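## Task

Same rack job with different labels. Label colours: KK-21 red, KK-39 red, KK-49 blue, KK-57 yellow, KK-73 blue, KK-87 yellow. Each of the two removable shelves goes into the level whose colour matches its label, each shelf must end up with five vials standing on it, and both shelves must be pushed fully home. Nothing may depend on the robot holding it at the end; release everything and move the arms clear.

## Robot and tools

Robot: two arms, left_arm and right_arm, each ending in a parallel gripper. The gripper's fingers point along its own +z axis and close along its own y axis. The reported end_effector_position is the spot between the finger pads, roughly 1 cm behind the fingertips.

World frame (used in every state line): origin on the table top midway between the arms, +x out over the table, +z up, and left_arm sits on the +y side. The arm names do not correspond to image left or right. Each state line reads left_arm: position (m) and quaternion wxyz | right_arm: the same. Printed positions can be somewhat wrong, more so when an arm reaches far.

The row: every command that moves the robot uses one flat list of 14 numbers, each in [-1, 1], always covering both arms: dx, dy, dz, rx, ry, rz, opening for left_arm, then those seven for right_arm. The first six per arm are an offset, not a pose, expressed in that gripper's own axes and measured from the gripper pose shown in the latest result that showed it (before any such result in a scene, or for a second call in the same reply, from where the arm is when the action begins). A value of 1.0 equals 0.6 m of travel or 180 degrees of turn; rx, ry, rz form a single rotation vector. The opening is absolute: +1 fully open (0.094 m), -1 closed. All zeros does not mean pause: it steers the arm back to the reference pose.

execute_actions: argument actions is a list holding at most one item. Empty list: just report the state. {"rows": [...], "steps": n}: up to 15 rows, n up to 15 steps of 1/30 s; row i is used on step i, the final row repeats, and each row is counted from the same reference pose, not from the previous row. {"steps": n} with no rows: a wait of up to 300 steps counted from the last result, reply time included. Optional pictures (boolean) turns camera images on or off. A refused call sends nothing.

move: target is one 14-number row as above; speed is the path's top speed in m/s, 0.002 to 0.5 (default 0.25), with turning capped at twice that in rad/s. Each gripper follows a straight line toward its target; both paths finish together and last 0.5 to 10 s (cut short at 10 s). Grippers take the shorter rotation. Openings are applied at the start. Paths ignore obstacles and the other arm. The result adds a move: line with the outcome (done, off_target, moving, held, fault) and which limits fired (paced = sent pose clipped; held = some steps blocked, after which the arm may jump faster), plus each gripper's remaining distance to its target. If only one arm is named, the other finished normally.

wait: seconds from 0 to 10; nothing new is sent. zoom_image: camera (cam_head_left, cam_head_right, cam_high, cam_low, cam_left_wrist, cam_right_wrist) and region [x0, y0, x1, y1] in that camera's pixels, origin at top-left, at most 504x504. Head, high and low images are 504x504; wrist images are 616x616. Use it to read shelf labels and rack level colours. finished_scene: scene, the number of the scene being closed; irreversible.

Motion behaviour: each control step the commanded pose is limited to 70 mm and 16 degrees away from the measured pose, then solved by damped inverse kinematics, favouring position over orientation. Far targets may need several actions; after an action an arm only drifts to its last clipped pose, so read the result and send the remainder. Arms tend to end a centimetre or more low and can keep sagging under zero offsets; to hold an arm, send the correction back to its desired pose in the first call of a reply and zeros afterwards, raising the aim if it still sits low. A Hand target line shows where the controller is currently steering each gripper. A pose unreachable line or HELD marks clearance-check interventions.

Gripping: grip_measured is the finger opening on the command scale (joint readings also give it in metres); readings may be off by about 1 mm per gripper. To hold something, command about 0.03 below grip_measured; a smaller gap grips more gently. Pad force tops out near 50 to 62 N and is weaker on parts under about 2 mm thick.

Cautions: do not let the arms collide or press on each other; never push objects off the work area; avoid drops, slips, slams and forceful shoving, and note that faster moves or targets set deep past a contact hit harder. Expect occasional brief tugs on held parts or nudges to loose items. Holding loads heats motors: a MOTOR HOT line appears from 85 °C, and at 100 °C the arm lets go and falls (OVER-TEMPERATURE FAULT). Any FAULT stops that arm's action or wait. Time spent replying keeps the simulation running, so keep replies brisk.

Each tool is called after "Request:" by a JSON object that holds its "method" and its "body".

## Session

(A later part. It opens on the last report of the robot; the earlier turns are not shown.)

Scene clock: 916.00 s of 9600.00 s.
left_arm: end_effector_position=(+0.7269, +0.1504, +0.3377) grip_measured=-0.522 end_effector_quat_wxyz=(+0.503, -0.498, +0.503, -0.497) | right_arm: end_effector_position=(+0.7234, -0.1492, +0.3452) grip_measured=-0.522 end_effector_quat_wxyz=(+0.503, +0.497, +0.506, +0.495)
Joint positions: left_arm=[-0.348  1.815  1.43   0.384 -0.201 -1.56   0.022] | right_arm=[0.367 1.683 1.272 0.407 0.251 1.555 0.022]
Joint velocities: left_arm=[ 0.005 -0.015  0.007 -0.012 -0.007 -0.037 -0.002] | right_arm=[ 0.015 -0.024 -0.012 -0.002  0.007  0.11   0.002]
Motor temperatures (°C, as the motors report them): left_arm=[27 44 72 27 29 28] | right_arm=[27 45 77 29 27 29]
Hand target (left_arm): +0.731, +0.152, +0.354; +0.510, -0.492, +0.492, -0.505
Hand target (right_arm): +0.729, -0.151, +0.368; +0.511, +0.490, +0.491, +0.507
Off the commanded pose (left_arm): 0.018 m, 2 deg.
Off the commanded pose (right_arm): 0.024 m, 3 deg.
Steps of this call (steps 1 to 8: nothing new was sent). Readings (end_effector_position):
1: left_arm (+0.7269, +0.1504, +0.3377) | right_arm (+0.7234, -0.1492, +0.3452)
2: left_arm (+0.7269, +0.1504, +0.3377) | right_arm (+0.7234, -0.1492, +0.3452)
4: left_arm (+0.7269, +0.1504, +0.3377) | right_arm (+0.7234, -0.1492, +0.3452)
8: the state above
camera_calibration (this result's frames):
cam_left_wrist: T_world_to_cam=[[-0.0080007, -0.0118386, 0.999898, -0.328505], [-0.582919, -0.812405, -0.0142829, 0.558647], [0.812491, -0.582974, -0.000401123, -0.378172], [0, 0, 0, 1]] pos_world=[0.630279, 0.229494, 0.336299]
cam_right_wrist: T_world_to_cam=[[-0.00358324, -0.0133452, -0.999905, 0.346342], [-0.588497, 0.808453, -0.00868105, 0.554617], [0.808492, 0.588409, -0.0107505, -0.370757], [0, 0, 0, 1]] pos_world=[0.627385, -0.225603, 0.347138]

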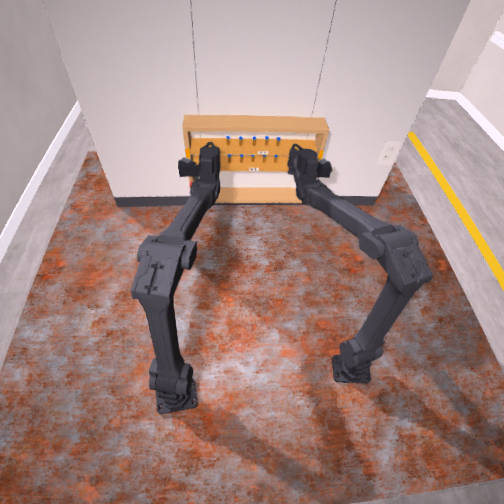

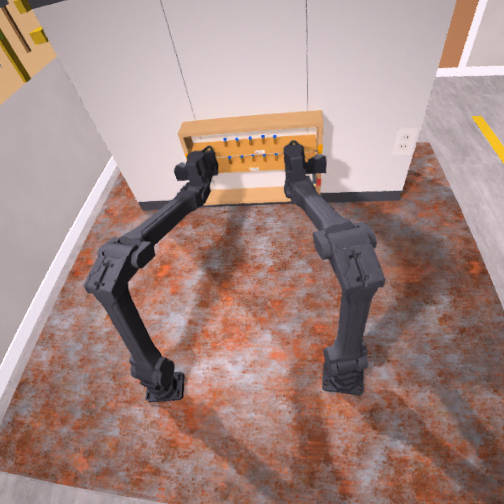

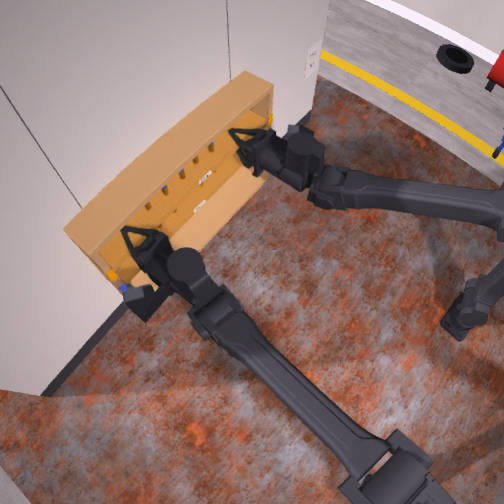

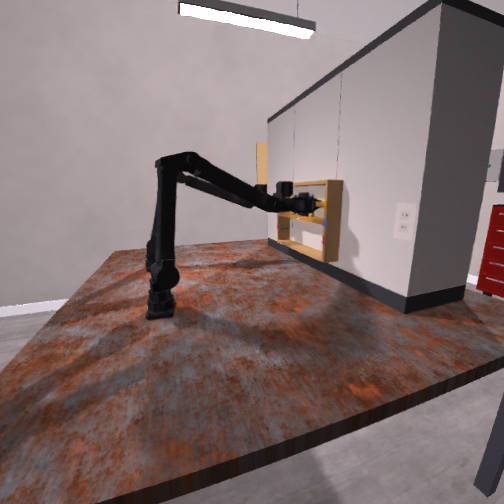

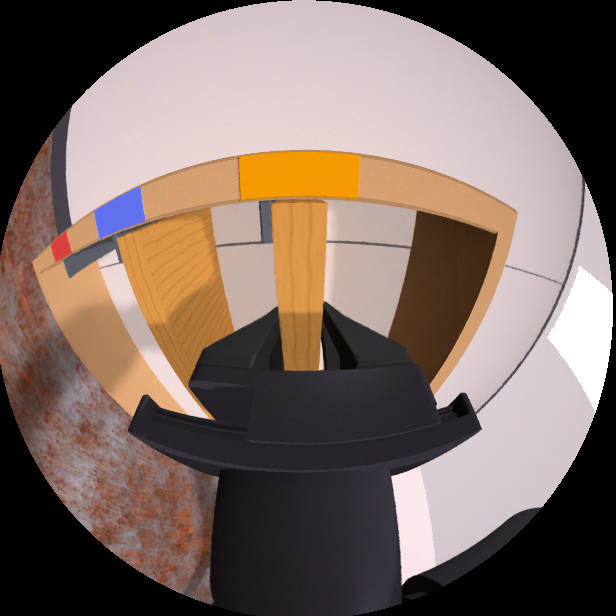

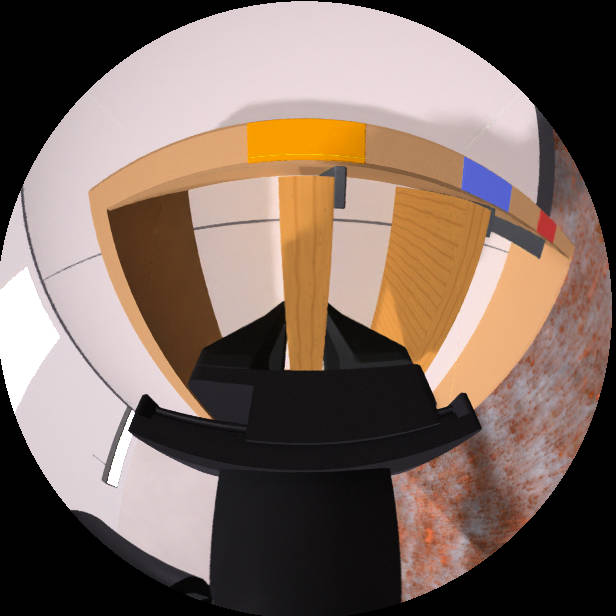

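Request:
{"method": "execute_actions", "body": {"actions": [{"rows":[
[-0.0033,-0.028,0.008,0.0102,-0.001,-0.0023,-0.50,-0.002,0.038,0.011,-0.0134,-0.001,0.0037,-0.50],
[-0.0033,-0.028,0.008,0.0102,-0.001,-0.0023,-0.47,-0.002,0.038,0.011,-0.0134,-0.001,0.0037,-0.47],
[-0.0033,-0.028,0.008,0.0102,-0.001,-0.0023,-0.43,-0.002,0.038,0.011,-0.0134,-0.001,0.0037,-0.43],
[-0.0033,-0.028,0.008,0.0102,-0.001,-0.0023,-0.38,-0.002,0.038,0.011,-0.0134,-0.001,0.0037,-0.38],
[-0.0033,-0.028,0.008,0.0102,-0.001,-0.0023,-0.32,-0.002,0.038,0.011,-0.0134,-0.001,0.0037,-0.32],
[-0.0033,-0.028,0.008,0.0102,-0.001,-0.0023,-0.25,-0.002,0.038,0.011,-0.0134,-0.001,0.0037,-0.25],
[-0.0033,-0.028,0.008,0.0102,-0.001,-0.0023,-0.18,-0.002,0.038,0.011,-0.0134,-0.001,0.0037,-0.18],
[-0.0033,-0.028,0.008,0.0102,-0.001,-0.0023,-0.11,-0.002,0.038,0.011,-0.0134,-0.001,0.0037,-0.11],
[-0.0033,-0.028,0.008,0.0102,-0.001,-0.0023,-0.04,-0.002,0.038,0.011,-0.0134,-0.001,0.0037,-0.04],
[-0.0033,-0.028,0.008,0.0102,-0.001,-0.0023,0.03,-0.002,0.038,0.011,-0.0134,-0.001,0.0037,0.03],
[-0.0033,-0.028,0.008,0.0102,-0.001,-0.0023,0.09,-0.002,0.038,0.011,-0.0134,-0.001,0.0037,0.09],
[-0.0033,-0.028,0.008,0.0102,-0.001,-0.0023,0.13,-0.002,0.038,0.011,-0.0134,-0.001,0.0037,0.13],
[-0.0033,-0.028,0.008,0.0102,-0.001,-0.0023,0.15,-0.002,0.038,0.011,-0.0134,-0.001,0.0037,0.15]
],"steps":14}], "pictures": false}}

Request:
{"method": "execute_actions", "body": {"actions": [{"rows":[
[-0.002,-0.029,0.0059,0.0105,-0.0005,-0.0023,0.15,-0.001,0.041,0.0088,-0.0142,-0.0005,0.0039,0.15],
[0.0005,-0.031,0.0016,0.011,0.0005,-0.0024,0.15,0.001,0.045,0.0045,-0.0154,0.0005,0.0042,0.15],
[0.003,-0.033,-0.0047,0.0117,0.0015,-0.0026,0.15,0.003,0.050,-0.0021,-0.0168,0.0015,0.0045,0.15],
[0.0055,-0.035,-0.0132,0.0124,0.0023,-0.0027,0.15,0.005,0.055,-0.0108,-0.018,0.0023,0.0048,0.15],
[0.0072,-0.037,-0.0217,0.0128,0.0028,-0.0028,0.15,0.0062,0.059,-0.0195,-0.0187,0.0028,0.005,0.15],
[0.008,-0.038,-0.0312,0.013,0.003,-0.0029,0.15,0.0067,0.062,-0.0293,-0.019,0.003,0.005,0.15],
[0.008,-0.039,-0.0408,0.013,0.003,-0.0029,0.15,0.0067,0.064,-0.0391,-0.019,0.003,0.005,0.15],
[0.008,-0.039,-0.0503,0.013,0.003,-0.0029,0.15,0.0067,0.064,-0.049,-0.019,0.003,0.005,0.15],
[0.008,-0.038,-0.0598,0.013,0.003,-0.0029,0.15,0.0067,0.063,-0.0588,-0.019,0.003,0.005,0.15],
[0.008,-0.037,-0.0694,0.013,0.003,-0.0029,0.15,0.0067,0.062,-0.0686,-0.019,0.003,0.005,0.15],
[0.008,-0.035,-0.0779,0.013,0.003,-0.0029,0.15,0.0067,0.060,-0.0773,-0.019,0.003,0.005,0.15],
[0.008,-0.034,-0.0853,0.013,0.003,-0.0029,0.15,0.0067,0.059,-0.0849,-0.019,0.003,0.005,0.15],
[0.008,-0.032,-0.0916,0.013,0.003,-0.0029,0.15,0.0067,0.057,-0.0915,-0.019,0.003,0.005,0.15],
[0.008,-0.031,-0.0959,0.013,0.003,-0.0029,0.15,0.0067,0.056,-0.0958,-0.019,0.003,0.005,0.15],
[0.008,-0.031,-0.098,0.013,0.003,-0.0029,0.15,0.0067,0.056,-0.098,-0.019,0.003,0.005,0.15]
],"steps":15}], "pictures": false}}

Request:
{"method": "execute_actions", "body": {"actions": [{"steps":8}], "pictures": true}}

Scene clock: 935.80 s of 9600.00 s.
left_arm: end_effector_position=(+0.7269, +0.1504, +0.3377) grip_measured=+0.145 end_effector_quat_wxyz=(+0.503, -0.498, +0.503, -0.497) | right_arm: end_effector_position=(+0.7234, -0.1492, +0.3452) grip_measured=+0.144 end_effector_quat_wxyz=(+0.503, +0.497, +0.506, +0.495)
Joint positions: left_arm=[-0.348  1.815  1.43   0.384 -0.201 -1.56   0.054] | right_arm=[0.367 1.683 1.272 0.407 0.251 1.555 0.054]
Joint velocities: left_arm=[ 0.015 -0.005  0.007  0.002 -0.022  0.007  0.006] | right_arm=[ 0.005  0.005 -0.007 -0.022  0.007 -0.007  0.007]
Motor temperatures (°C, as the motors report them): left_arm=[27 44 66 27 29 28] | right_arm=[27 45 70 29 27 29]
Hand target (left_arm): +0.731, +0.152, +0.354; +0.510, -0.492, +0.492, -0.505
Hand target (right_arm): +0.729, -0.151, +0.368; +0.511, +0.490, +0.491, +0.507
Off the commanded pose (left_arm): 0.018 m, 2 deg.
Off the commanded pose (right_arm): 0.024 m, 3 deg.
Steps of this call (steps 1 to 90: nothing new was sent; then 16.33 s passed at rest; steps 91 to 104: all 14 steps of this action). Readings (end_effector_position):
91: left_arm (+0.7269, +0.1504, +0.3377) | right_arm (+0.7234, -0.1492, +0.3452)
92: left_arm (+0.7269, +0.1504, +0.3377) | right_arm (+0.7234, -0.1492, +0.3452)
94: left_arm (+0.7269, +0.1504, +0.3377) | right_arm (+0.7234, -0.1492, +0.3452)
98: left_arm (+0.7269, +0.1504, +0.3377) | right_arm (+0.7234, -0.1492, +0.3452)
104: the state above

Scene clock: 936.30 s of 9600.00 s.
left_arm: end_effector_position=(+0.6779, +0.1543, +0.3439) grip_measured=+0.148 end_effector_quat_wxyz=(+0.505, -0.497, +0.500, -0.498) | right_arm: end_effector_position=(+0.6809, -0.1550, +0.3445) grip_measured=+0.148 end_effector_quat_wxyz=(+0.503, +0.500, +0.506, +0.491)
Joint positions: left_arm=[-0.359  1.694  1.275  0.425 -0.215 -1.56   0.054] | right_arm=[0.379 1.58  1.145 0.424 0.271 1.555 0.054]
Joint velocities: left_arm=[-0.073 -0.308 -0.295  0.1   -0.022 -0.022  0.   ] | right_arm=[ 0.063 -0.337 -0.305  0.061  0.066 -0.037  0.001]
Motor temperatures (°C, as the motors report them): left_arm=[27 44 66 27 29 28] | right_arm=[27 45 70 29 27 29]
Hand target (left_arm): +0.669, +0.145, +0.356; +0.508, -0.488, +0.493, -0.511
Hand target (right_arm): +0.666, -0.146, +0.377; +0.511, +0.484, +0.489, +0.516
Off the commanded pose (left_arm): 0.018 m, 2 deg.
Off the commanded pose (right_arm): 0.039 m, 4 deg.
Steps of this call (steps 1 to 15: all 15 steps of this action). Readings (end_effector_position):
1: left_arm (+0.7269, +0.1504, +0.3377) | right_arm (+0.7234, -0.1492, +0.3452)
2: left_arm (+0.7269, +0.1504, +0.3377) | right_arm (+0.7234, -0.1492, +0.3452)
4: left_arm (+0.7267, +0.1504, +0.3381) | right_arm (+0.7234, -0.1492, +0.3452)
8: left_arm (+0.7158, +0.1526, +0.3366) | right_arm (+0.7180, -0.1507, +0.3439)
15: the state above

Scene clock: 936.57 s of 9600.00 s.
left_arm: end_effector_position=(+0.6704, +0.1495, +0.3533) grip_measured=+0.148 end_effector_quat_wxyz=(+0.507, -0.492, +0.496, -0.505) | right_arm: end_effector_position=(+0.6718, -0.1507, +0.3565) grip_measured=+0.148 end_effector_quat_wxyz=(+0.505, +0.493, +0.501, +0.500)
Joint positions: left_arm=[-0.368  1.673  1.261  0.436 -0.216 -1.56   0.054] | right_arm=[0.389 1.553 1.132 0.433 0.272 1.555 0.054]
Joint velocities: left_arm=[-0.005 -0.005 -0.012  0.002  0.007  0.007 -0.   ] | right_arm=[-0.015 -0.005 -0.012 -0.022 -0.022  0.007  0.   ]
Motor temperatures (°C, as the motors report them): left_arm=[27 44 66 27 29 28] | right_arm=[27 45 70 29 27 29]
Hand target (left_arm): +0.669, +0.145, +0.356; +0.508, -0.487, +0.493, -0.511
Hand target (right_arm): +0.666, -0.146, +0.377; +0.511, +0.484, +0.489, +0.516
Off the commanded pose (left_arm): 0.006 m, 1 deg.
Off the commanded pose (right_arm): 0.024 m, 3 deg.
Steps of this call (steps 1 to 8: nothing new was sent). Readings (end_effector_position):
1: left_arm (+0.6746, +0.1534, +0.3462) | right_arm (+0.6772, -0.1542, +0.3466)
2: left_arm (+0.6724, +0.1522, +0.3487) | right_arm (+0.6746, -0.1531, +0.3492)
4: left_arm (+0.6708, +0.1503, +0.3528) | right_arm (+0.6725, -0.1513, +0.3542)
8: the state above
camera_calibration (this result's frames):
cam_left_wrist: T_world_to_cam=[[-0.0326296, -0.00633524, 0.999447, -0.328736], [-0.586466, -0.80961, -0.0242786, 0.530713], [0.809316, -0.586935, 0.0227018, -0.338127], [0, 0, 0, 1]] pos_world=[0.57417, 0.22913, 0.349115]
cam_right_wrist: T_world_to_cam=[[0.0115208, -0.00920474, -0.999891, 0.347925], [-0.589864, 0.807377, -0.014229, 0.52821], [0.80742, 0.589964, 0.0038721, -0.332278], [0, 0, 0, 1]] pos_world=[0.575852, -0.22723, 0.35669]

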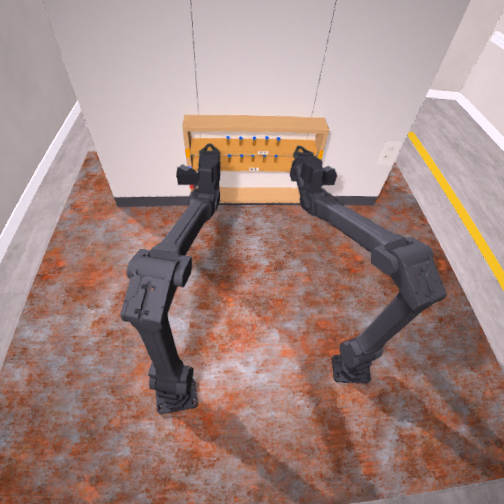

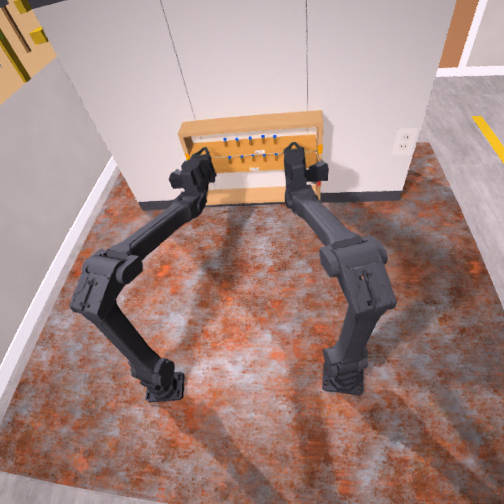

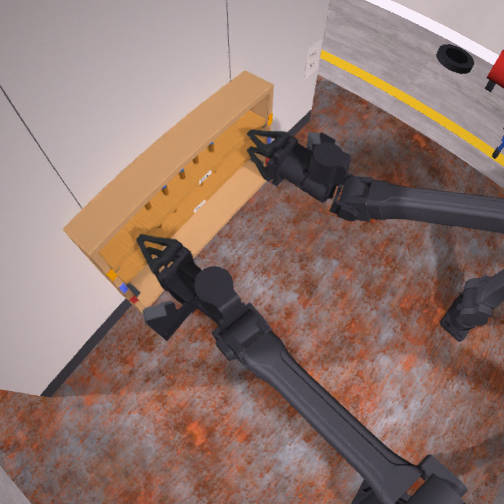

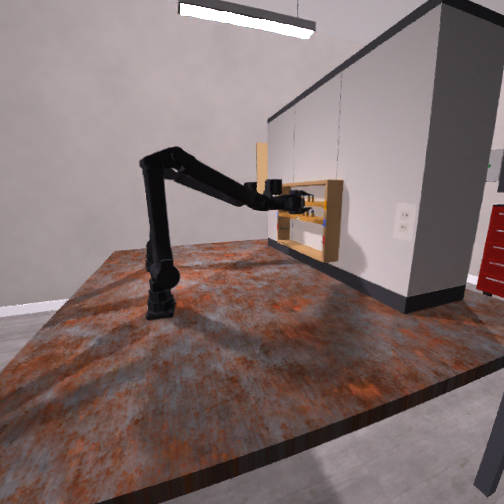

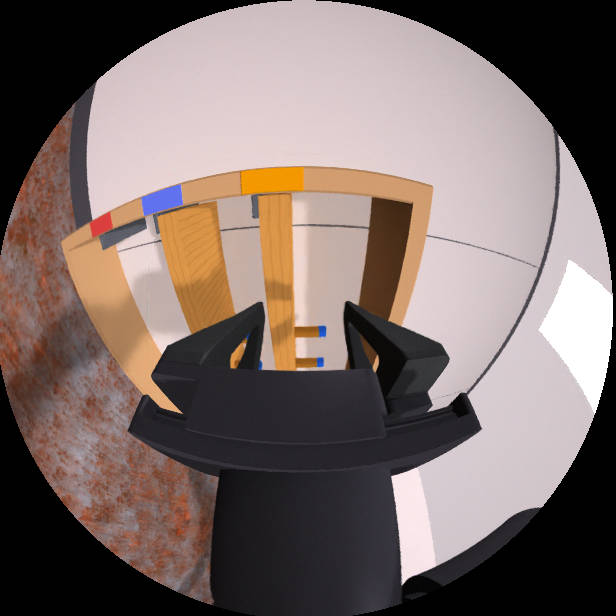

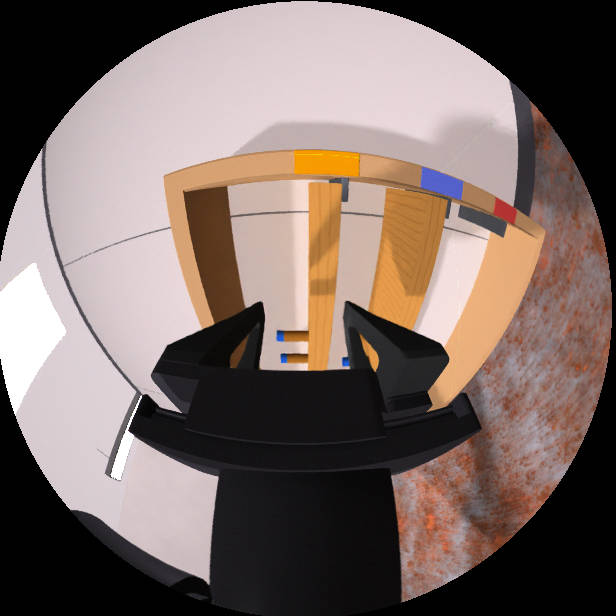

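Request:
{"method": "move", "body": {"target": [-0.08,0,-0.29,0,0,0,0.15,-0.08,0.02,-0.29,0,0,0,0.15], "speed": 0.2}}

Request:
{"method": "zoom_image", "body": {"camera": "cam_head_left", "region": [175, 105, 340, 210]}}

Request:
{"method": "zoom_image", "body": {"camera": "cam_high", "region": [60, 65, 300, 315]}}

Scene clock: 941.97 s of 9600.00 s.
left_arm: end_effector_position=(+0.4951, +0.1916, +0.3473) grip_measured=+0.148 end_effector_quat_wxyz=(+0.504, -0.491, +0.500, -0.505) | right_arm: end_effector_position=(+0.4989, -0.1994, +0.3590) grip_measured=+0.148 end_effector_quat_wxyz=(+0.505, +0.494, +0.502, +0.499)
Joint positions: left_arm=[-0.357  1.215  0.765  0.468 -0.198 -1.56   0.054] | right_arm=[0.389 1.058 0.692 0.374 0.272 1.555 0.054]
Joint velocities: left_arm=[-0.005  0.005  0.002 -0.002 -0.022  0.037  0.   ] | right_arm=[ 0.005  0.005  0.007 -0.002 -0.066  0.007  0.   ]
Motor temperatures (°C, as the motors report them): left_arm=[27 44 64 27 29 28] | right_arm=[27 45 68 29 27 29]
Hand target (left_arm): +0.496, +0.197, +0.348; +0.507, -0.492, +0.496, -0.505
Hand target (right_arm): +0.498, -0.199, +0.363; +0.505, +0.493, +0.501, +0.500
Off the commanded pose (left_arm): 0.007 m, 1 deg.
Off the commanded pose (right_arm): 0.008 m, 0 deg.
After step 90, 1.07 s passed at rest.
move: done
camera_calibration (this result's frames):
cam_left_wrist: T_world_to_cam=[[-0.0268019, -0.00779582, 0.99961, -0.330862], [-0.592452, -0.805301, -0.0221655, 0.463195], [0.80516, -0.592815, 0.016965, -0.166276], [0, 0, 0, 1]] pos_world=[0.399433, 0.271861, 0.343821]
cam_right_wrist: T_world_to_cam=[[0.00857892, -0.0100323, -0.999913, 0.353251], [-0.589597, 0.807591, -0.0131612, 0.465175], [0.807652, 0.589658, 0.00101326, -0.163148], [0, 0, 0, 1]] pos_world=[0.403002, -0.275926, 0.359508]

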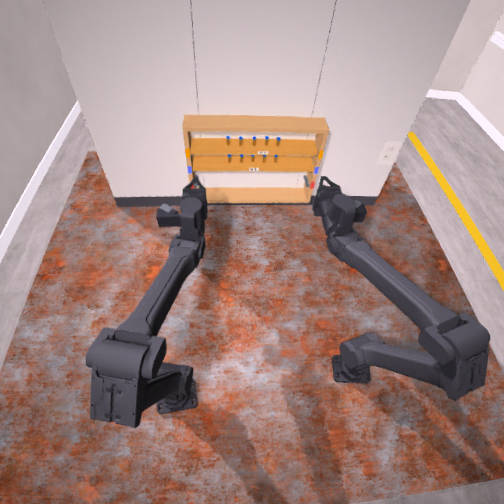

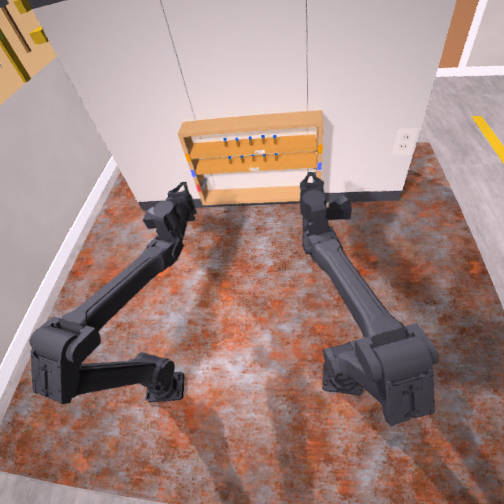

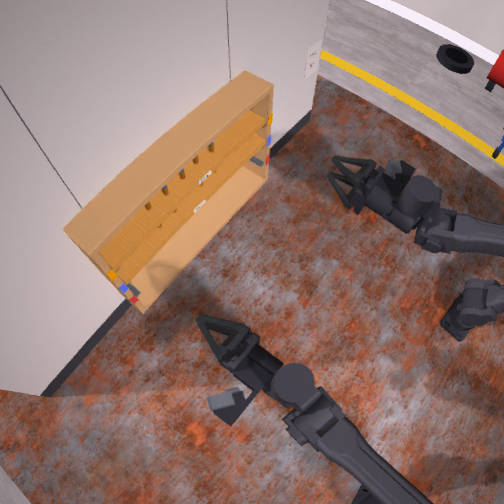

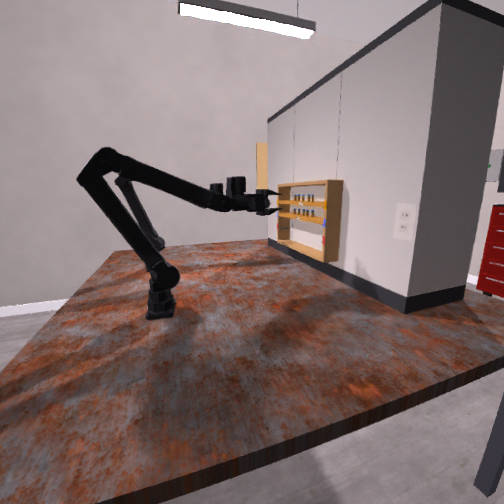

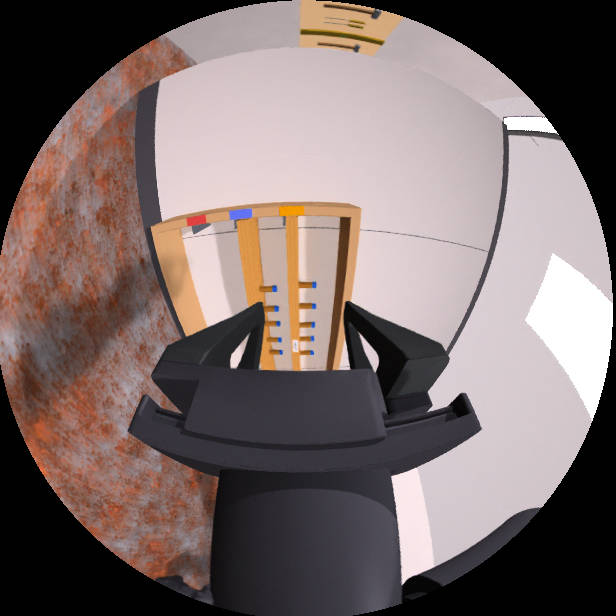

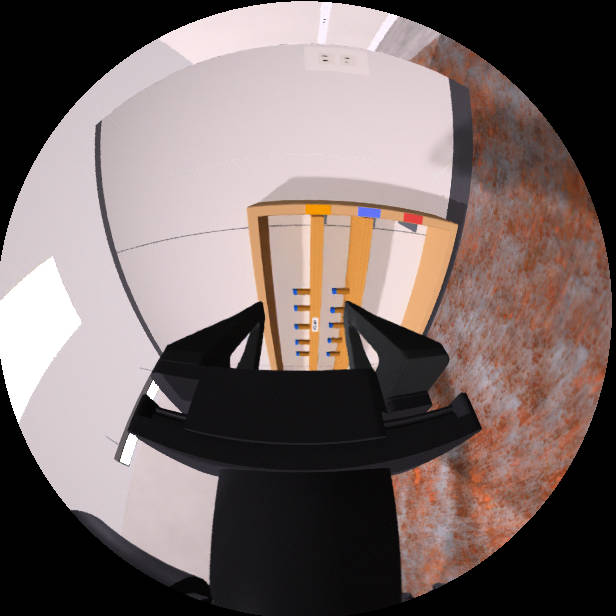

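Region (175, 105, 340, 210) of cam_head_left's 504x504 image, scaled by 3.055, with more detail than that image has; it fills the top 321 rows of this view, and the rest is white.

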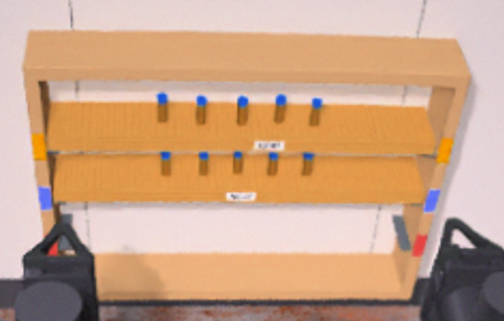

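Region (60, 65, 300, 315) of cam_high's 504x504 image, scaled by 2.016, with more detail than that image has; it fills the left 484 columns of this view, and the rest is white.

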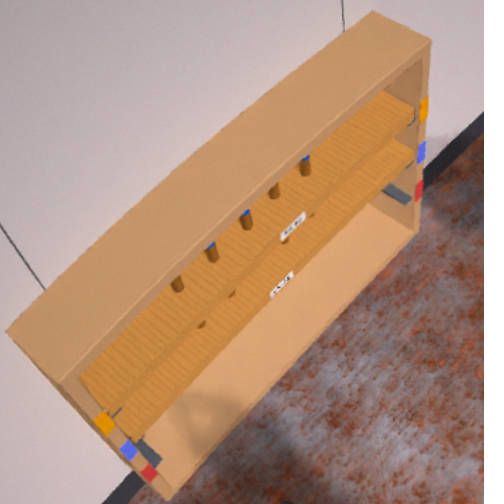

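Request:
{"method": "zoom_image", "body": {"camera": "cam_high", "region": [235, 100, 285, 170]}}

Request:
{"method": "zoom_image", "body": {"camera": "cam_high", "region": [95, 245, 155, 305]}}

Request:
{"method": "zoom_image", "body": {"camera": "cam_right_wrist", "region": [270, 270, 370, 370]}}

Region (235, 100, 285, 170) of cam_high's 504x504 image, scaled by 7.200, with more detail than that image has; it fills the left 360 columns of this view, and the rest is white.

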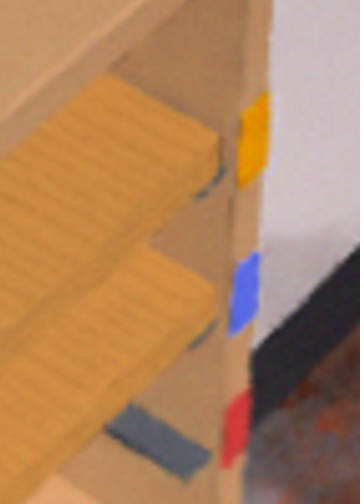

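Region (95, 245, 155, 305) of cam_high's 504x504 image, scaled by 8.400, with more detail than that image has.

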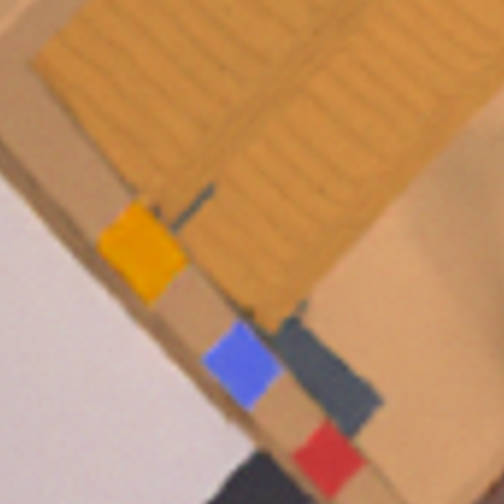

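Region (270, 270, 370, 370) of cam_right_wrist's 616x616 image, scaled by 5.040, with more detail than that image has.

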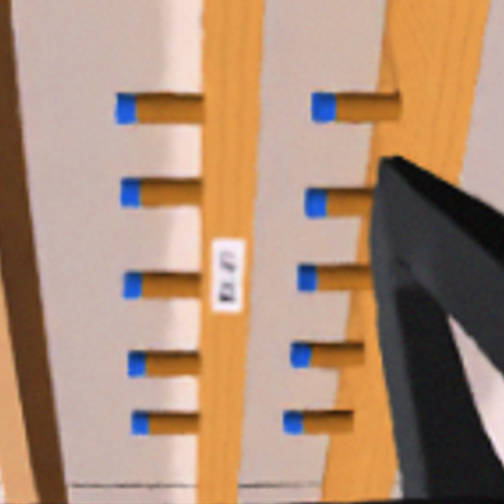

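Both shelves sit flush on their levels with five vials standing on each, and the arms are clear.

Request:
{"method": "finished_scene", "body": {"scene": 2}}

The scene is finished: the task was done.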